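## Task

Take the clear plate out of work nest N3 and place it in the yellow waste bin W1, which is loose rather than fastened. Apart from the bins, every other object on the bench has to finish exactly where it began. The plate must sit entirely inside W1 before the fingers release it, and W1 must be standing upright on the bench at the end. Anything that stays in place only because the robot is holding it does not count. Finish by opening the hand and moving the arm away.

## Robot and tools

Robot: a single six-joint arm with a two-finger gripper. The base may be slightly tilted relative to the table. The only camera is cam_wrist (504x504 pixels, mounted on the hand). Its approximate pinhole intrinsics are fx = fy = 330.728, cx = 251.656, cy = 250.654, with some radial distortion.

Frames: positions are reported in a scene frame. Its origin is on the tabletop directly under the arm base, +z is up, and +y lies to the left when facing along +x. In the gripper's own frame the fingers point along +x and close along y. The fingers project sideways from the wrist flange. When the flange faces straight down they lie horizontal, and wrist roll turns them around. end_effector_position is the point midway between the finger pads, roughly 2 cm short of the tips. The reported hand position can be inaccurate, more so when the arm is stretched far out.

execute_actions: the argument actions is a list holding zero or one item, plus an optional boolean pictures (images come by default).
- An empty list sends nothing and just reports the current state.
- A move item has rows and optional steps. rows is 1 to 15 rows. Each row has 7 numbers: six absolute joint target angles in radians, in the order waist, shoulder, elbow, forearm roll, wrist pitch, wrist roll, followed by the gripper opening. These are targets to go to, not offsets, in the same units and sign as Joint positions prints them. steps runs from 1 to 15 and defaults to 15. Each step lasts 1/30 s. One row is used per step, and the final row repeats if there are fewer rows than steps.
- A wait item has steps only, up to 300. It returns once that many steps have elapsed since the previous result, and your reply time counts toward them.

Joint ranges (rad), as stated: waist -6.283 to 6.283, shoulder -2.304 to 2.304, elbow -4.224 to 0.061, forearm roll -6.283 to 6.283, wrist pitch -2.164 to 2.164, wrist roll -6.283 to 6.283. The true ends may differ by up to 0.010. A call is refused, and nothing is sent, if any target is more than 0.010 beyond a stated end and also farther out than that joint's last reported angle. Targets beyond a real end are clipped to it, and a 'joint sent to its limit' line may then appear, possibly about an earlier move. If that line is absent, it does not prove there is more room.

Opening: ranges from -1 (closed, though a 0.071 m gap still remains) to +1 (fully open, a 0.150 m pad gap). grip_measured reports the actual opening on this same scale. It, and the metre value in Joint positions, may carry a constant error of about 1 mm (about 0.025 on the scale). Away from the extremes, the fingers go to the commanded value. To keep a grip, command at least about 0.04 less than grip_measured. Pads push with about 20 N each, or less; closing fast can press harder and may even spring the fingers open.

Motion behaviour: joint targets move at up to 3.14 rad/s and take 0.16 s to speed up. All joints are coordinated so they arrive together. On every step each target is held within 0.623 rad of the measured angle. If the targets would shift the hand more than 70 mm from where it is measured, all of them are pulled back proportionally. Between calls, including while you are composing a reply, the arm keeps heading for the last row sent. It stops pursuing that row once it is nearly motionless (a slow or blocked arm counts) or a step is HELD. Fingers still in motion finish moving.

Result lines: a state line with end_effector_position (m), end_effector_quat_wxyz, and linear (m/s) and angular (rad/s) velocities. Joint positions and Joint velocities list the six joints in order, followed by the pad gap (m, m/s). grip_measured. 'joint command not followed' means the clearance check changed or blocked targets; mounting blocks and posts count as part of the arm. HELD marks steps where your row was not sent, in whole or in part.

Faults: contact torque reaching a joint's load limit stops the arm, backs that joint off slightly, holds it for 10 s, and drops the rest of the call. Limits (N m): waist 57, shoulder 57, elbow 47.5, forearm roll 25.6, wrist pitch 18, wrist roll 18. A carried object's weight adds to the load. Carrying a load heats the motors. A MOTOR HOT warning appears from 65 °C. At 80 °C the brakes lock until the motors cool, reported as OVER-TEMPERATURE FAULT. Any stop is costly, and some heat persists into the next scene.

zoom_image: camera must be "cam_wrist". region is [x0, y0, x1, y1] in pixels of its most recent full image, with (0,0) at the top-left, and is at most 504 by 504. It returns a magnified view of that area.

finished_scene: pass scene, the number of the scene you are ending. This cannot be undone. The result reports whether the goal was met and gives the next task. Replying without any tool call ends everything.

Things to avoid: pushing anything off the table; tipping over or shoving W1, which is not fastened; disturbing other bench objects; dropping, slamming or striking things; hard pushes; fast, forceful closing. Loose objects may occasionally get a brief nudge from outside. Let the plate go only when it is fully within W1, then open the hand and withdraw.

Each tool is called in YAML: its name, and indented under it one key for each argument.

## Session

execute_actions:
  actions: []

Scene clock: 0.00 s of 7200.00 s.
end_effector_position=(+0.1891, -0.3909, +0.3573) grip_measured=+1.00 end_effector_quat_wxyz=(+0.298, -0.372, -0.153, +0.866) end_effector_velocity=(-0.000, +0.000, +0.000) end_effector_angular_velocity=(+0.000, +0.000, -0.001)
Joint positions: [-1.495  0.359 -0.437  1.547 -1.019  1.041  0.15 ]
Joint velocities: [-0.     0.     0.    -0.     0.     0.001  0.   ]

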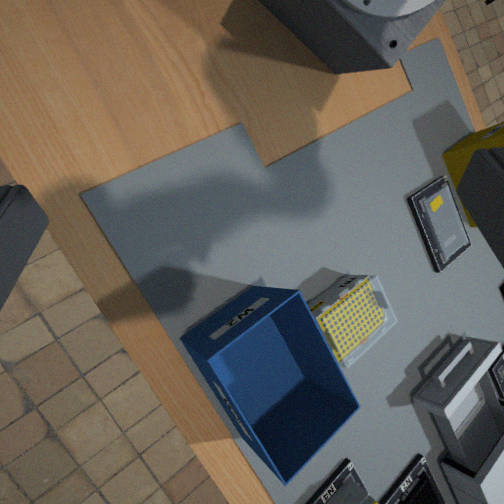

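execute_actions:
  actions:
    - {"rows": [[-0.9,0.2,-0.9,1.2,-0.9,1.3,1]], "steps": 15}
  pictures: false

execute_actions:
  actions:
    - {"rows": [[0.5,-0.1,-0.8,-0.783,-0.9,1.9,1]], "steps": 15}
  pictures: false

execute_actions:
  actions:
    - {"steps": 45}

Scene clock: 3.90 s of 7200.00 s.
end_effector_position=(+0.3687, -0.4534, +0.4087) grip_measured=+1.00 end_effector_quat_wxyz=(+0.029, -0.367, -0.259, +0.893) end_effector_velocity=(+0.382, -0.034, +0.137) end_effector_angular_velocity=(-0.177, -0.315, +0.921)
Joint positions: [-0.962  0.217 -0.852  1.236 -0.913  1.272  0.15 ]
Joint velocities: [ 0.965 -0.252 -0.748 -0.553  0.18   0.406  0.   ]
Steps of this call (steps 1 to 90: nothing new was sent; then 0.40 s passed at rest; steps 91 to 105: all 15 steps of this action). Readings (joint positions):
91: [-1.494 0.359 -0.438 1.546 -1.019 1.042]
92: [-1.487 0.357 -0.443 1.542 -1.017 1.045]
94: [-1.429 0.341 -0.488 1.507 -1.005 1.071]
98: [-1.246 0.292 -0.632 1.401 -0.969 1.150]
105: the state above

Scene clock: 4.40 s of 7200.00 s.
end_effector_position=(+0.4126, -0.2620, +0.4029) grip_measured=+1.00 end_effector_quat_wxyz=(-0.369, -0.070, -0.445, +0.813) end_effector_velocity=(+0.194, +0.342, +0.103) end_effector_angular_velocity=(-0.481, -0.731, +3.294)
Joint positions: [-0.21  -0.024 -0.82   0.502 -0.902  1.746  0.15 ]
Joint velocities: [ 2.119 -0.345  0.095 -2.112  0.004  0.685  0.   ]
Steps of this call (steps 1 to 15: all 15 steps of this action). Readings (joint positions):
1: [-0.934 0.209 -0.873 1.220 -0.908 1.285]
2: [-0.910 0.201 -0.884 1.202 -0.906 1.302]
4: [-0.841 0.169 -0.877 1.134 -0.905 1.368]
8: [-0.660 0.091 -0.852 0.952 -0.904 1.519]
15: the state above

Scene clock: 5.90 s of 7200.00 s.
end_effector_position=(+0.6138, -0.1247, +0.5322) grip_measured=+1.00 end_effector_quat_wxyz=(+0.927, +0.000, -0.001, -0.374) end_effector_velocity=(-0.000, +0.001, -0.000) end_effector_angular_velocity=(+0.001, +0.000, +0.001)
Joint positions: [ 0.5   -0.1   -0.8   -0.783 -0.9    1.9    0.15 ]
Joint velocities: [ 0.001 -0.     0.001  0.     0.001  0.     0.   ]
Steps of this call (steps 1 to 45: the robot went on to your last target). Readings (joint positions):
1: [-0.140 -0.034 -0.817 0.433 -0.901 1.767]
2: [-0.073 -0.043 -0.815 0.366 -0.901 1.784]
4: [0.050 -0.055 -0.811 0.240 -0.901 1.810]
8: [0.236 -0.073 -0.807 -0.022 -0.901 1.847]
45: the state above
The arm was judged still, so your last target was given up. Only a new action makes it travel on or press farther. Fingers that are still opening or closing keep moving.

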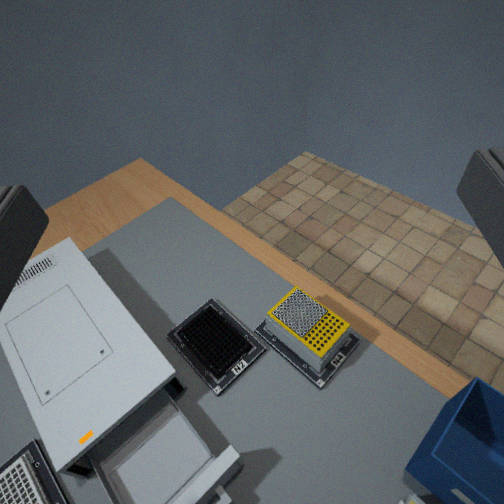

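That's N4. Look left.

execute_actions:
  actions:
    - {"rows": [[0.5,-0.1,-0.8,-0.783,-0.9,-0.1,1]], "steps": 15}
  pictures: false

execute_actions:
  actions:
    - {"steps": 22}

Scene clock: 8.07 s of 7200.00 s.
end_effector_position=(+0.6513, +0.0127, +0.5323) grip_measured=+1.00 end_effector_quat_wxyz=(+0.993, -0.000, -0.001, +0.116) end_effector_velocity=(-0.090, +0.381, +0.000) end_effector_angular_velocity=(-0.003, -0.001, +2.639)
Joint positions: [ 0.5   -0.1   -0.8   -0.783 -0.9    0.9    0.15 ]
Joint velocities: [ 0.     0.    -0.001  0.    -0.    -2.639  0.   ]
Steps of this call (steps 1 to 50: nothing new was sent; steps 51 to 65: all 15 steps of this action). Readings (joint positions):
51: [0.500 -0.100 -0.800 -0.783 -0.900 1.899]
52: [0.500 -0.100 -0.800 -0.783 -0.900 1.891]
54: [0.500 -0.100 -0.800 -0.783 -0.900 1.829]
58: [0.500 -0.100 -0.800 -0.783 -0.900 1.519]
65: the state above

Scene clock: 8.80 s of 7200.00 s.
end_effector_position=(+0.5562, +0.1184, +0.5322) grip_measured=+1.00 end_effector_quat_wxyz=(+0.816, -0.000, -0.001, +0.578) end_effector_velocity=(-0.002, +0.001, -0.000) end_effector_angular_velocity=(+0.001, +0.000, +0.008)
Joint positions: [ 0.5   -0.1   -0.8   -0.783 -0.9   -0.099  0.15 ]
Joint velocities: [ 0.001 -0.     0.001  0.     0.001 -0.007  0.   ]
Steps of this call (steps 1 to 22: the robot went on to your last target). Readings (joint positions):
1: [0.500 -0.100 -0.800 -0.783 -0.900 0.811]
2: [0.500 -0.100 -0.800 -0.783 -0.900 0.723]
4: [0.500 -0.100 -0.800 -0.783 -0.900 0.546]
8: [0.500 -0.100 -0.800 -0.783 -0.900 0.193]
22: the state above

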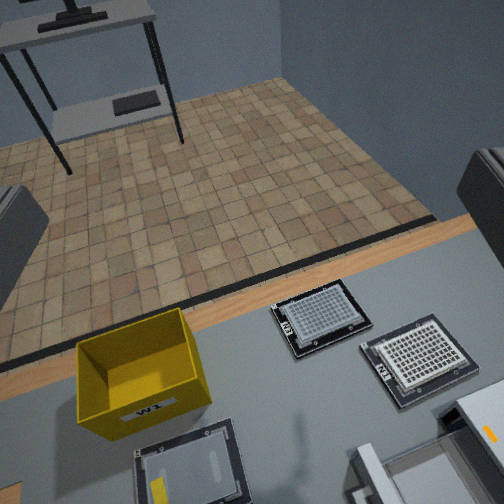

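execute_actions:
  actions:
    - {"rows": [[0.56,-1.25,-1.6,-1.05,-0.72,1.55,0.3]], "steps": 15}
  pictures: false

execute_actions:
  actions:
    - {"steps": 22}
  pictures: false

execute_actions:
  actions:
    - {"rows": [[0.4179,-1.6538,-1.9719,-1.1602,-0.6464,1.552,0.3]], "steps": 15}
  pictures: false

execute_actions:
  actions:
    - {"steps": 12}

Scene clock: 12.23 s of 7200.00 s.
end_effector_position=(+0.7232, +0.2398, +0.5029) grip_measured=+0.30 end_effector_quat_wxyz=(+0.897, -0.007, -0.070, +0.437) end_effector_velocity=(+0.196, +0.317, -0.322) end_effector_angular_velocity=(+0.060, +0.089, -0.747)
Joint positions: [ 0.534 -0.576 -1.236 -0.936 -0.797  0.378  0.122]
Joint velocities: [ 0.057 -1.23  -0.807 -0.254  0.171  1.219 -0.   ]
Steps of this call (steps 1 to 30: the robot went on to your last target; steps 31 to 88: nothing new was sent; steps 89 to 103: all 15 steps of this action). Readings (joint positions):
89: [0.500 -0.101 -0.801 -0.783 -0.900 -0.099]
90: [0.501 -0.107 -0.808 -0.787 -0.898 -0.091]
92: [0.506 -0.161 -0.863 -0.810 -0.882 -0.036]
96: [0.518 -0.302 -1.004 -0.863 -0.846 0.104]
103: the state above

Scene clock: 12.97 s of 7200.00 s.
end_effector_position=(+0.7265, +0.3123, +0.2440) grip_measured=+0.30 end_effector_quat_wxyz=(+1.000, -0.009, -0.011, +0.017) end_effector_velocity=(+0.006, -0.021, -0.014) end_effector_angular_velocity=(+0.021, -0.024, -0.283)
Joint positions: [ 0.56  -1.244 -1.595 -1.049 -0.721  1.531  0.122]
Joint velocities: [ 0.003 -0.071 -0.079 -0.018  0.01   0.296  0.   ]
Steps of this call (steps 1 to 22: the robot went on to your last target). Readings (joint positions):
1: [0.536 -0.617 -1.262 -0.944 -0.792 0.418]
2: [0.538 -0.657 -1.285 -0.951 -0.787 0.458]
4: [0.541 -0.733 -1.325 -0.964 -0.778 0.535]
8: [0.546 -0.877 -1.401 -0.988 -0.762 0.714]
22: the state above

Scene clock: 13.47 s of 7200.00 s.
end_effector_position=(+0.7242, +0.3273, +0.0531) grip_measured=+0.30 end_effector_quat_wxyz=(+1.000, -0.001, +0.002, +0.001) end_effector_velocity=(-0.006, +0.006, -0.078) end_effector_angular_velocity=(+0.025, -0.011, -0.015)
Joint positions: [ 0.421 -1.644 -1.958 -1.157 -0.649  1.552  0.122]
Joint velocities: [-0.056 -0.188 -0.194 -0.054  0.038  0.008 -0.   ]
Steps of this call (steps 1 to 15: all 15 steps of this action). Readings (joint positions):
1: [0.560 -1.246 -1.598 -1.049 -0.720 1.538]
2: [0.557 -1.253 -1.607 -1.052 -0.719 1.541]
4: [0.537 -1.307 -1.662 -1.067 -0.708 1.542]
8: [0.486 -1.452 -1.789 -1.106 -0.683 1.546]
15: the state above

Scene clock: 13.87 s of 7200.00 s.
end_effector_position=(+0.7264, +0.3278, +0.0511) grip_measured=+0.30 end_effector_quat_wxyz=(+1.000, +0.000, -0.001, -0.000) end_effector_velocity=(-0.002, -0.001, -0.004) end_effector_angular_velocity=(-0.002, +0.003, +0.000)
Joint positions: [ 0.418 -1.653 -1.972 -1.16  -0.646  1.552  0.122]
Joint velocities: [-0.002 -0.004 -0.001 -0.001 -0.     0.001 -0.   ]
Steps of this call (steps 1 to 12: the robot went on to your last target). Readings (joint positions):
1: [0.420 -1.648 -1.963 -1.158 -0.648 1.552]
2: [0.419 -1.650 -1.967 -1.159 -0.647 1.552]
4: [0.419 -1.651 -1.971 -1.160 -0.647 1.552]
8: [0.419 -1.652 -1.972 -1.160 -0.647 1.552]
12: the state above

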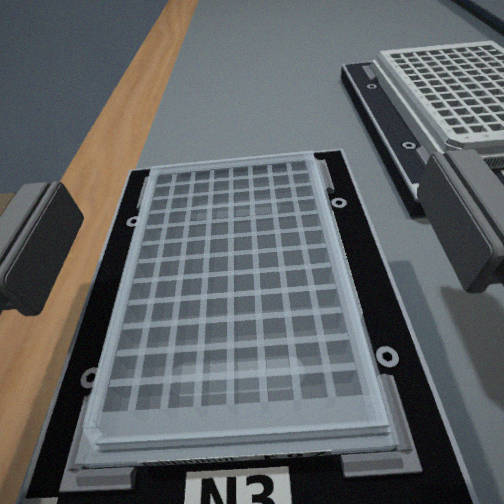

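execute_actions:
  actions:
    - {"rows": [[0.424,-1.676,-2.02,-1.124,-0.659,1.512,0.0]], "steps": 8}
  pictures: false

execute_actions:
  actions:
    - {"rows": [[0.4033,-1.7407,-2.0958,-1.1272,-0.6574,1.4938,-0.2]], "steps": 15}

Scene clock: 19.93 s of 7200.00 s.
end_effector_position=(+0.7312, +0.3355, +0.0515) grip_measured=+0.00 end_effector_quat_wxyz=(+1.000, +0.000, -0.000, +0.001) end_effector_velocity=(+0.004, +0.001, -0.000) end_effector_angular_velocity=(-0.002, +0.001, +0.001)
Joint positions: [ 0.424 -1.675 -2.018 -1.125 -0.658  1.513  0.111]
Joint velocities: [-0.001 -0.009 -0.023  0.016 -0.007 -0.022 -0.   ]
Steps of this call (steps 1 to 30: the robot went on to your last target; steps 31 to 90: nothing new was sent; then 2.80 s passed at rest; steps 91 to 98: all 8 steps of this action). Readings (joint positions):
91: [0.418 -1.654 -1.973 -1.160 -0.647 1.551]
92: [0.419 -1.657 -1.980 -1.154 -0.649 1.545]
94: [0.422 -1.669 -2.006 -1.135 -0.655 1.524]
98: the state above

Scene clock: 20.43 s of 7200.00 s.
end_effector_position=(+0.7314, +0.3359, +0.0265) grip_measured=-0.20 end_effector_quat_wxyz=(+1.000, +0.000, -0.001, -0.000) end_effector_velocity=(+0.001, +0.000, +0.000) end_effector_angular_velocity=(+0.001, -0.001, -0.000)
Joint positions: [ 0.404 -1.74  -2.096 -1.127 -0.658  1.494  0.103]
Joint velocities: [-0.001 -0.002 -0.004  0.     0.001 -0.002  0.   ]
Steps of this call (steps 1 to 15: all 15 steps of this action). Readings (joint positions):
1: [0.424 -1.676 -2.020 -1.125 -0.659 1.513]
2: [0.422 -1.682 -2.028 -1.125 -0.659 1.510]
4: [0.411 -1.714 -2.068 -1.126 -0.658 1.501]
8: [0.404 -1.738 -2.093 -1.127 -0.658 1.495]
15: the state above

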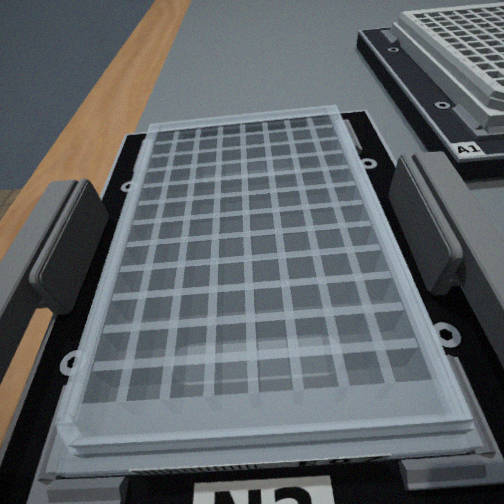

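execute_actions:
  actions:
    - {"rows": [[0.4038,-1.738,-2.0928,-1.1272,-0.6574,1.4945,-0.3],[0.4038,-1.738,-2.0928,-1.1272,-0.6574,1.4945,-0.4],[0.4038,-1.738,-2.0928,-1.1272,-0.6574,1.4945,-0.48],[0.4038,-1.738,-2.0928,-1.1272,-0.6574,1.4945,-0.54],[0.4038,-1.738,-2.0928,-1.1272,-0.6574,1.4945,-0.58],[0.4038,-1.738,-2.0928,-1.1272,-0.6574,1.4945,-0.61],[0.4038,-1.738,-2.0928,-1.1272,-0.6574,1.4945,-0.64],[0.4038,-1.738,-2.0928,-1.1272,-0.6574,1.4945,-0.67],[0.4038,-1.738,-2.0928,-1.1272,-0.6574,1.4945,-0.70],[0.4038,-1.738,-2.0928,-1.1272,-0.6574,1.4945,-0.73],[0.4038,-1.738,-2.0928,-1.1272,-0.6574,1.4945,-0.76]], "steps": 15}

execute_actions:
  actions:
    - {"rows": [[0.4075,-1.7278,-2.0806,-1.1266,-0.6577,1.4974,-0.76],[0.4075,-1.7278,-2.0806,-1.1266,-0.6577,1.4974,-0.76],[0.4075,-1.7278,-2.0806,-1.1266,-0.6577,1.4974,-0.76],[0.4116,-1.7148,-2.0655,-1.126,-0.658,1.501,-0.76],[0.4116,-1.7148,-2.0655,-1.126,-0.658,1.501,-0.76],[0.4116,-1.7148,-2.0655,-1.126,-0.658,1.501,-0.76],[0.424,-1.676,-2.02,-1.124,-0.659,1.512,-0.76]], "steps": 13}

Scene clock: 25.53 s of 7200.00 s.
end_effector_position=(+0.7315, +0.3348, +0.0263) grip_measured=-0.62 end_effector_quat_wxyz=(+1.000, +0.000, -0.000, -0.001) end_effector_velocity=(-0.000, +0.000, +0.001) end_effector_angular_velocity=(-0.000, -0.000, -0.001)
Joint positions: [ 0.403 -1.738 -2.093 -1.127 -0.658  1.495  0.086]
Joint velocities: [ 0.002  0.001  0.001  0.    -0.     0.002 -0.   ]
Steps of this call (steps 1 to 15: the robot went on to your last target; steps 16 to 90: nothing new was sent; then 1.60 s passed at rest; steps 91 to 105: all 15 steps of this action). Readings (joint positions):
91: [0.404 -1.741 -2.096 -1.127 -0.657 1.494]
92: [0.403 -1.740 -2.095 -1.127 -0.657 1.494]
94: [0.403 -1.739 -2.094 -1.127 -0.657 1.494]
98: [0.403 -1.738 -2.093 -1.127 -0.658 1.494]
105: the state above

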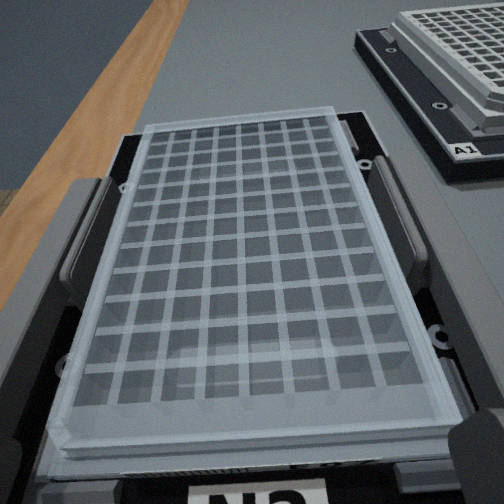

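Scene clock: 25.97 s of 7200.00 s.
end_effector_position=(+0.7308, +0.3369, +0.0509) grip_measured=-0.63 end_effector_quat_wxyz=(+1.000, +0.001, -0.000, +0.002) end_effector_velocity=(-0.001, -0.003, +0.008) end_effector_angular_velocity=(-0.001, +0.003, +0.001)
Joint positions: [ 0.425 -1.678 -2.022 -1.124 -0.658  1.511  0.086]
Joint velocities: [ 0.005  0.029  0.038 -0.002  0.001  0.011 -0.   ]
Steps of this call (steps 1 to 13: all 13 steps of this action). Readings (joint positions):
1: [0.403 -1.738 -2.092 -1.127 -0.658 1.495]
2: [0.404 -1.735 -2.088 -1.127 -0.658 1.496]
4: [0.405 -1.730 -2.082 -1.126 -0.658 1.497]
8: [0.412 -1.711 -2.058 -1.125 -0.659 1.503]
13: the state above

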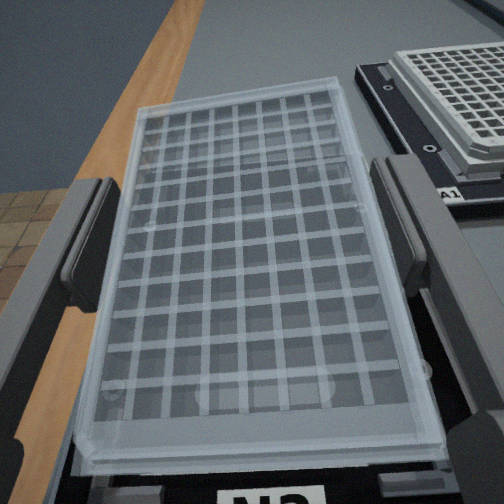

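execute_actions:
  actions:
    - {"rows": [[0.56,-1.25,-1.6,-1.05,-0.72,1.55,-0.76]], "steps": 15}
  pictures: false

execute_actions:
  actions:
    - {"rows": [[0.7,-1.05,-1.3,-0.9,-1.0,0.6,-0.76]], "steps": 15}
  pictures: false

execute_actions:
  actions:
    - {"rows": [[0.7719,-1.1342,-1.2539,-0.8591,-1.3939,0.198,-0.76]], "steps": 12}
  pictures: false

execute_actions:
  actions:
    - {"rows": [[0.7872,-1.2392,-1.325,-0.8102,-1.5425,0.2206,-0.76]], "steps": 15}

Scene clock: 30.07 s of 7200.00 s.
end_effector_position=(+0.7293, +0.3132, +0.2394) grip_measured=-0.63 end_effector_quat_wxyz=(+1.000, -0.007, -0.012, +0.007) end_effector_velocity=(-0.029, -0.029, +0.076) end_effector_angular_velocity=(-0.028, +0.014, +0.011)
Joint positions: [ 0.557 -1.261 -1.616 -1.052 -0.718  1.549  0.086]
Joint velocities: [ 0.058  0.209  0.234  0.039 -0.032  0.021 -0.   ]
Steps of this call (steps 1 to 15: the robot went on to your last target; steps 16 to 90: nothing new was sent; then 0.60 s passed at rest; steps 91 to 105: all 15 steps of this action). Readings (joint positions):
91: [0.424 -1.675 -2.019 -1.124 -0.659 1.512]
92: [0.426 -1.669 -2.011 -1.123 -0.660 1.513]
94: [0.442 -1.617 -1.953 -1.113 -0.668 1.518]
98: [0.492 -1.466 -1.813 -1.087 -0.689 1.531]
105: the state above

Scene clock: 30.57 s of 7200.00 s.
end_effector_position=(+0.5812, +0.3757, +0.2778) grip_measured=-0.63 end_effector_quat_wxyz=(+0.893, -0.119, +0.082, +0.427) end_effector_velocity=(-0.355, +0.060, +0.033) end_effector_angular_velocity=(-0.353, +0.577, +1.727)
Joint positions: [ 0.685 -1.072 -1.333 -0.916 -0.97   0.732  0.086]
Joint velocities: [ 0.205  0.293  0.427  0.213 -0.391 -1.696 -0.   ]
Steps of this call (steps 1 to 15: all 15 steps of this action). Readings (joint positions):
1: [0.558 -1.257 -1.609 -1.051 -0.719 1.548]
2: [0.560 -1.253 -1.602 -1.049 -0.723 1.540]
4: [0.572 -1.233 -1.570 -1.034 -0.751 1.479]
8: [0.625 -1.159 -1.462 -0.980 -0.851 1.221]
15: the state above

Scene clock: 30.97 s of 7200.00 s.
end_effector_position=(+0.4282, +0.3416, +0.2224) grip_measured=-0.63 end_effector_quat_wxyz=(+0.675, -0.261, +0.254, +0.642) end_effector_velocity=(-0.215, -0.105, -0.061) end_effector_angular_velocity=(-0.669, +0.443, +0.686)
Joint positions: [ 0.766 -1.129 -1.258 -0.863 -1.359  0.236  0.086]
Joint velocities: [ 0.117 -0.115  0.104  0.067 -0.559 -0.616  0.   ]
Steps of this call (steps 1 to 12: all 12 steps of this action). Readings (joint positions):
1: [0.691 -1.064 -1.320 -0.910 -0.982 0.681]
2: [0.697 -1.060 -1.313 -0.905 -0.999 0.638]
4: [0.710 -1.070 -1.305 -0.897 -1.067 0.555]
8: [0.740 -1.103 -1.280 -0.879 -1.223 0.385]
12: the state above

Scene clock: 31.47 s of 7200.00 s.
end_effector_position=(+0.4007, +0.3267, +0.1900) grip_measured=-0.63 end_effector_quat_wxyz=(+0.628, -0.326, +0.325, +0.627) end_effector_velocity=(-0.004, -0.001, -0.003) end_effector_angular_velocity=(-0.010, +0.004, +0.005)
Joint positions: [ 0.787 -1.238 -1.325 -0.81  -1.542  0.221  0.086]
Joint velocities: [ 0.002 -0.007  0.     0.002 -0.005 -0.001  0.   ]
Steps of this call (steps 1 to 15: all 15 steps of this action). Readings (joint positions):
1: [0.769 -1.132 -1.256 -0.861 -1.375 0.221]
2: [0.771 -1.138 -1.260 -0.858 -1.391 0.214]
4: [0.777 -1.176 -1.288 -0.839 -1.455 0.215]
8: [0.786 -1.235 -1.320 -0.813 -1.531 0.220]
15: the state above

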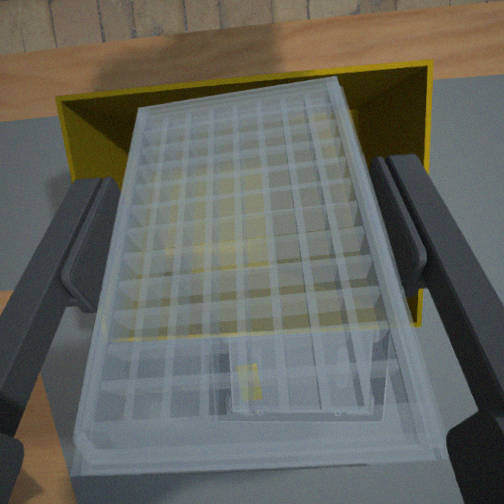

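execute_actions:
  actions:
    - {"rows": [[0.7872,-1.2392,-1.325,-0.8102,-1.572,0.2206,-0.76],[0.7872,-1.2392,-1.325,-0.8102,-1.572,0.2206,-0.76],[0.7872,-1.2392,-1.325,-0.8102,-1.572,0.2206,-0.76],[0.7336,-1.3417,-1.384,-0.8655,-1.544,0.2507,-0.76]], "steps": 13}

execute_actions:
  actions:
    - {"rows": [[0.69,-1.425,-1.435,-0.911,-1.52,0.275,-0.76]], "steps": 10}

execute_actions:
  actions:
    - {"rows": [[0.674,-1.456,-1.454,-0.927,-1.512,0.284,-0.76]], "steps": 12}

Scene clock: 36.00 s of 7200.00 s.
end_effector_position=(+0.4032, +0.3214, +0.1364) grip_measured=-0.63 end_effector_quat_wxyz=(+0.621, -0.339, +0.333, +0.623) end_effector_velocity=(+0.015, +0.010, +0.003) end_effector_angular_velocity=(+0.021, -0.027, -0.012)
Joint positions: [ 0.734 -1.34  -1.383 -0.865 -1.544  0.25   0.086]
Joint velocities: [-0.002 -0.004 -0.03  -0.011  0.002  0.01   0.   ]
Steps of this call (steps 1 to 15: the robot went on to your last target; steps 16 to 90: nothing new was sent; then 1.10 s passed at rest; steps 91 to 103: all 13 steps of this action). Readings (joint positions):
91: [0.787 -1.239 -1.325 -0.810 -1.543 0.221]
92: [0.787 -1.239 -1.325 -0.810 -1.550 0.221]
94: [0.787 -1.240 -1.325 -0.811 -1.564 0.221]
98: [0.747 -1.315 -1.369 -0.851 -1.550 0.243]
103: the state above

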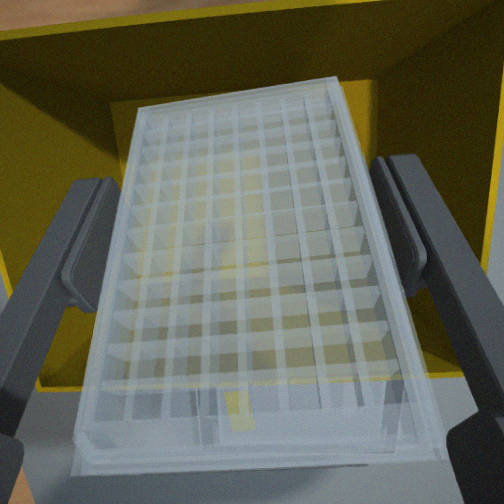

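Scene clock: 36.33 s of 7200.00 s.
end_effector_position=(+0.4023, +0.3213, +0.0916) grip_measured=-0.63 end_effector_quat_wxyz=(+0.621, -0.338, +0.332, +0.624) end_effector_velocity=(+0.011, +0.007, +0.002) end_effector_angular_velocity=(+0.016, -0.020, -0.008)
Joint positions: [ 0.691 -1.423 -1.434 -0.91  -1.52   0.275  0.086]
Joint velocities: [-0.001 -0.002 -0.02  -0.009  0.003  0.008 -0.   ]
Steps of this call (steps 1 to 10: all 10 steps of this action). Readings (joint positions):
1: [0.734 -1.341 -1.384 -0.865 -1.544 0.251]
2: [0.731 -1.347 -1.390 -0.869 -1.542 0.253]
4: [0.709 -1.388 -1.416 -0.892 -1.530 0.265]
8: [0.691 -1.423 -1.432 -0.909 -1.521 0.274]
10: the state above

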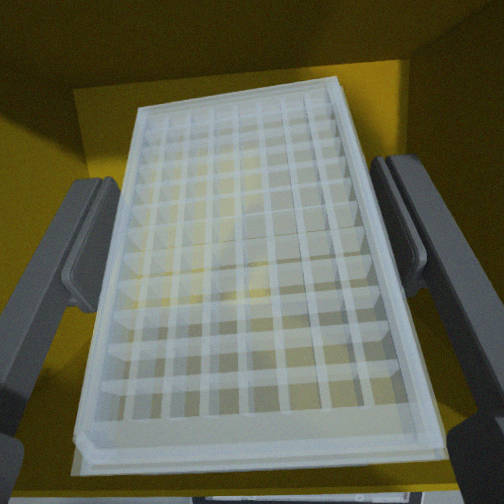

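Scene clock: 36.73 s of 7200.00 s.
end_effector_position=(+0.4010, +0.3207, +0.0745) grip_measured=-0.63 end_effector_quat_wxyz=(+0.622, -0.338, +0.332, +0.624) end_effector_velocity=(-0.000, -0.000, -0.001) end_effector_angular_velocity=(+0.002, +0.000, -0.001)
Joint positions: [ 0.674 -1.456 -1.454 -0.927 -1.512  0.284  0.086]
Joint velocities: [-0.002 -0.002 -0.001 -0.001  0.003  0.001 -0.   ]
Steps of this call (steps 1 to 12: all 12 steps of this action). Readings (joint positions):
1: [0.690 -1.424 -1.435 -0.911 -1.520 0.275]
2: [0.688 -1.430 -1.440 -0.914 -1.519 0.277]
4: [0.678 -1.447 -1.449 -0.923 -1.514 0.282]
8: [0.674 -1.455 -1.453 -0.926 -1.512 0.284]
12: the state above

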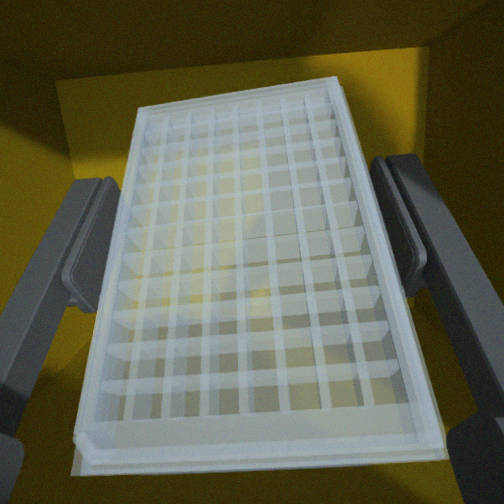

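execute_actions:
  actions:
    - {"rows": [[0.672,-1.4594,-1.4565,-0.929,-1.5,0.285,-0.76],[0.672,-1.4594,-1.4565,-0.929,-1.5,0.285,-0.76],[0.672,-1.4594,-1.4565,-0.929,-1.5,0.285,-0.76],[0.672,-1.4594,-1.4565,-0.929,-1.5,0.285,-0.76],[0.672,-1.4594,-1.4565,-0.929,-1.5,0.285,-0.76],[0.672,-1.4594,-1.4565,-0.929,-1.5,0.285,-0.6],[0.672,-1.4594,-1.4565,-0.929,-1.5,0.285,-0.52],[0.672,-1.4594,-1.4565,-0.929,-1.5,0.285,-0.42]], "steps": 15}
  pictures: false

execute_actions:
  actions:
    - {"rows": [[0.7872,-1.2392,-1.325,-0.8102,-1.5425,0.2206,-0.42]], "steps": 10}
  pictures: false

execute_actions:
  actions:
    - {"rows": [[0.85,-1.1,-1.25,-0.75,-1.57,0.19,-0.42]], "steps": 15}

Scene clock: 41.20 s of 7200.00 s.
end_effector_position=(+0.4005, +0.3227, +0.0720) grip_measured=-0.42 end_effector_quat_wxyz=(+0.624, -0.333, +0.330, +0.625) end_effector_velocity=(+0.000, +0.001, -0.000) end_effector_angular_velocity=(+0.002, -0.000, -0.001)
Joint positions: [ 0.672 -1.459 -1.457 -0.929 -1.5    0.285  0.094]
Joint velocities: [-0.    -0.001 -0.002 -0.     0.001 -0.     0.   ]
Steps of this call (steps 1 to 15: the robot went on to your last target; steps 16 to 90: nothing new was sent; then 0.97 s passed at rest; steps 91 to 105: all 15 steps of this action). Readings (joint positions):
91: [0.674 -1.456 -1.454 -0.927 -1.511 0.284]
92: [0.673 -1.457 -1.455 -0.928 -1.508 0.284]
94: [0.672 -1.459 -1.456 -0.929 -1.503 0.285]
98: [0.672 -1.459 -1.456 -0.929 -1.500 0.285]
105: the state above

Scene clock: 41.53 s of 7200.00 s.
end_effector_position=(+0.4024, +0.3282, +0.1856) grip_measured=-0.42 end_effector_quat_wxyz=(+0.629, -0.327, +0.324, +0.626) end_effector_velocity=(-0.023, -0.014, +0.087) end_effector_angular_velocity=(-0.004, +0.038, +0.006)
Joint positions: [ 0.783 -1.249 -1.334 -0.817 -1.541  0.225  0.094]
Joint velocities: [ 0.088  0.18   0.137  0.106 -0.036 -0.062 -0.   ]
Steps of this call (steps 1 to 10: all 10 steps of this action). Readings (joint positions):
1: [0.672 -1.459 -1.456 -0.929 -1.500 0.285]
2: [0.675 -1.453 -1.451 -0.925 -1.501 0.282]
4: [0.702 -1.402 -1.417 -0.896 -1.511 0.267]
8: [0.769 -1.276 -1.349 -0.830 -1.536 0.232]
10: the state above

Scene clock: 42.03 s of 7200.00 s.
end_effector_position=(+0.3971, +0.3219, +0.2594) grip_measured=-0.42 end_effector_quat_wxyz=(+0.634, -0.320, +0.318, +0.628) end_effector_velocity=(+0.002, +0.002, +0.006) end_effector_angular_velocity=(+0.006, -0.005, -0.003)
Joint positions: [ 0.849 -1.101 -1.25  -0.75  -1.57   0.19   0.094]
Joint velocities: [ 0.005  0.009 -0.     0.003 -0.002 -0.     0.   ]
Steps of this call (steps 1 to 15: all 15 steps of this action). Readings (joint positions):
1: [0.785 -1.244 -1.330 -0.814 -1.542 0.223]
2: [0.788 -1.236 -1.323 -0.809 -1.543 0.220]
4: [0.812 -1.184 -1.290 -0.785 -1.554 0.207]
8: [0.847 -1.106 -1.257 -0.754 -1.569 0.192]
15: the state above

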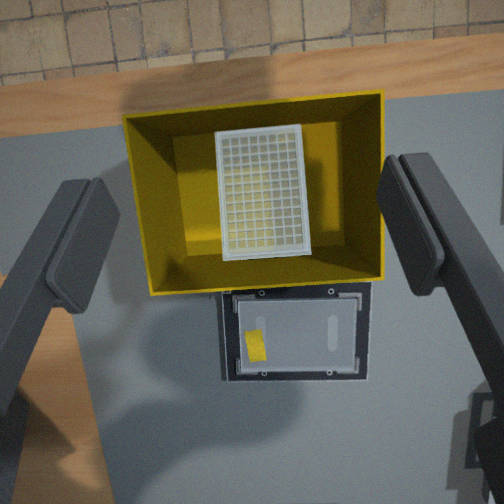

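finished_scene:
  scene: 2

The scene is finished: the task was done.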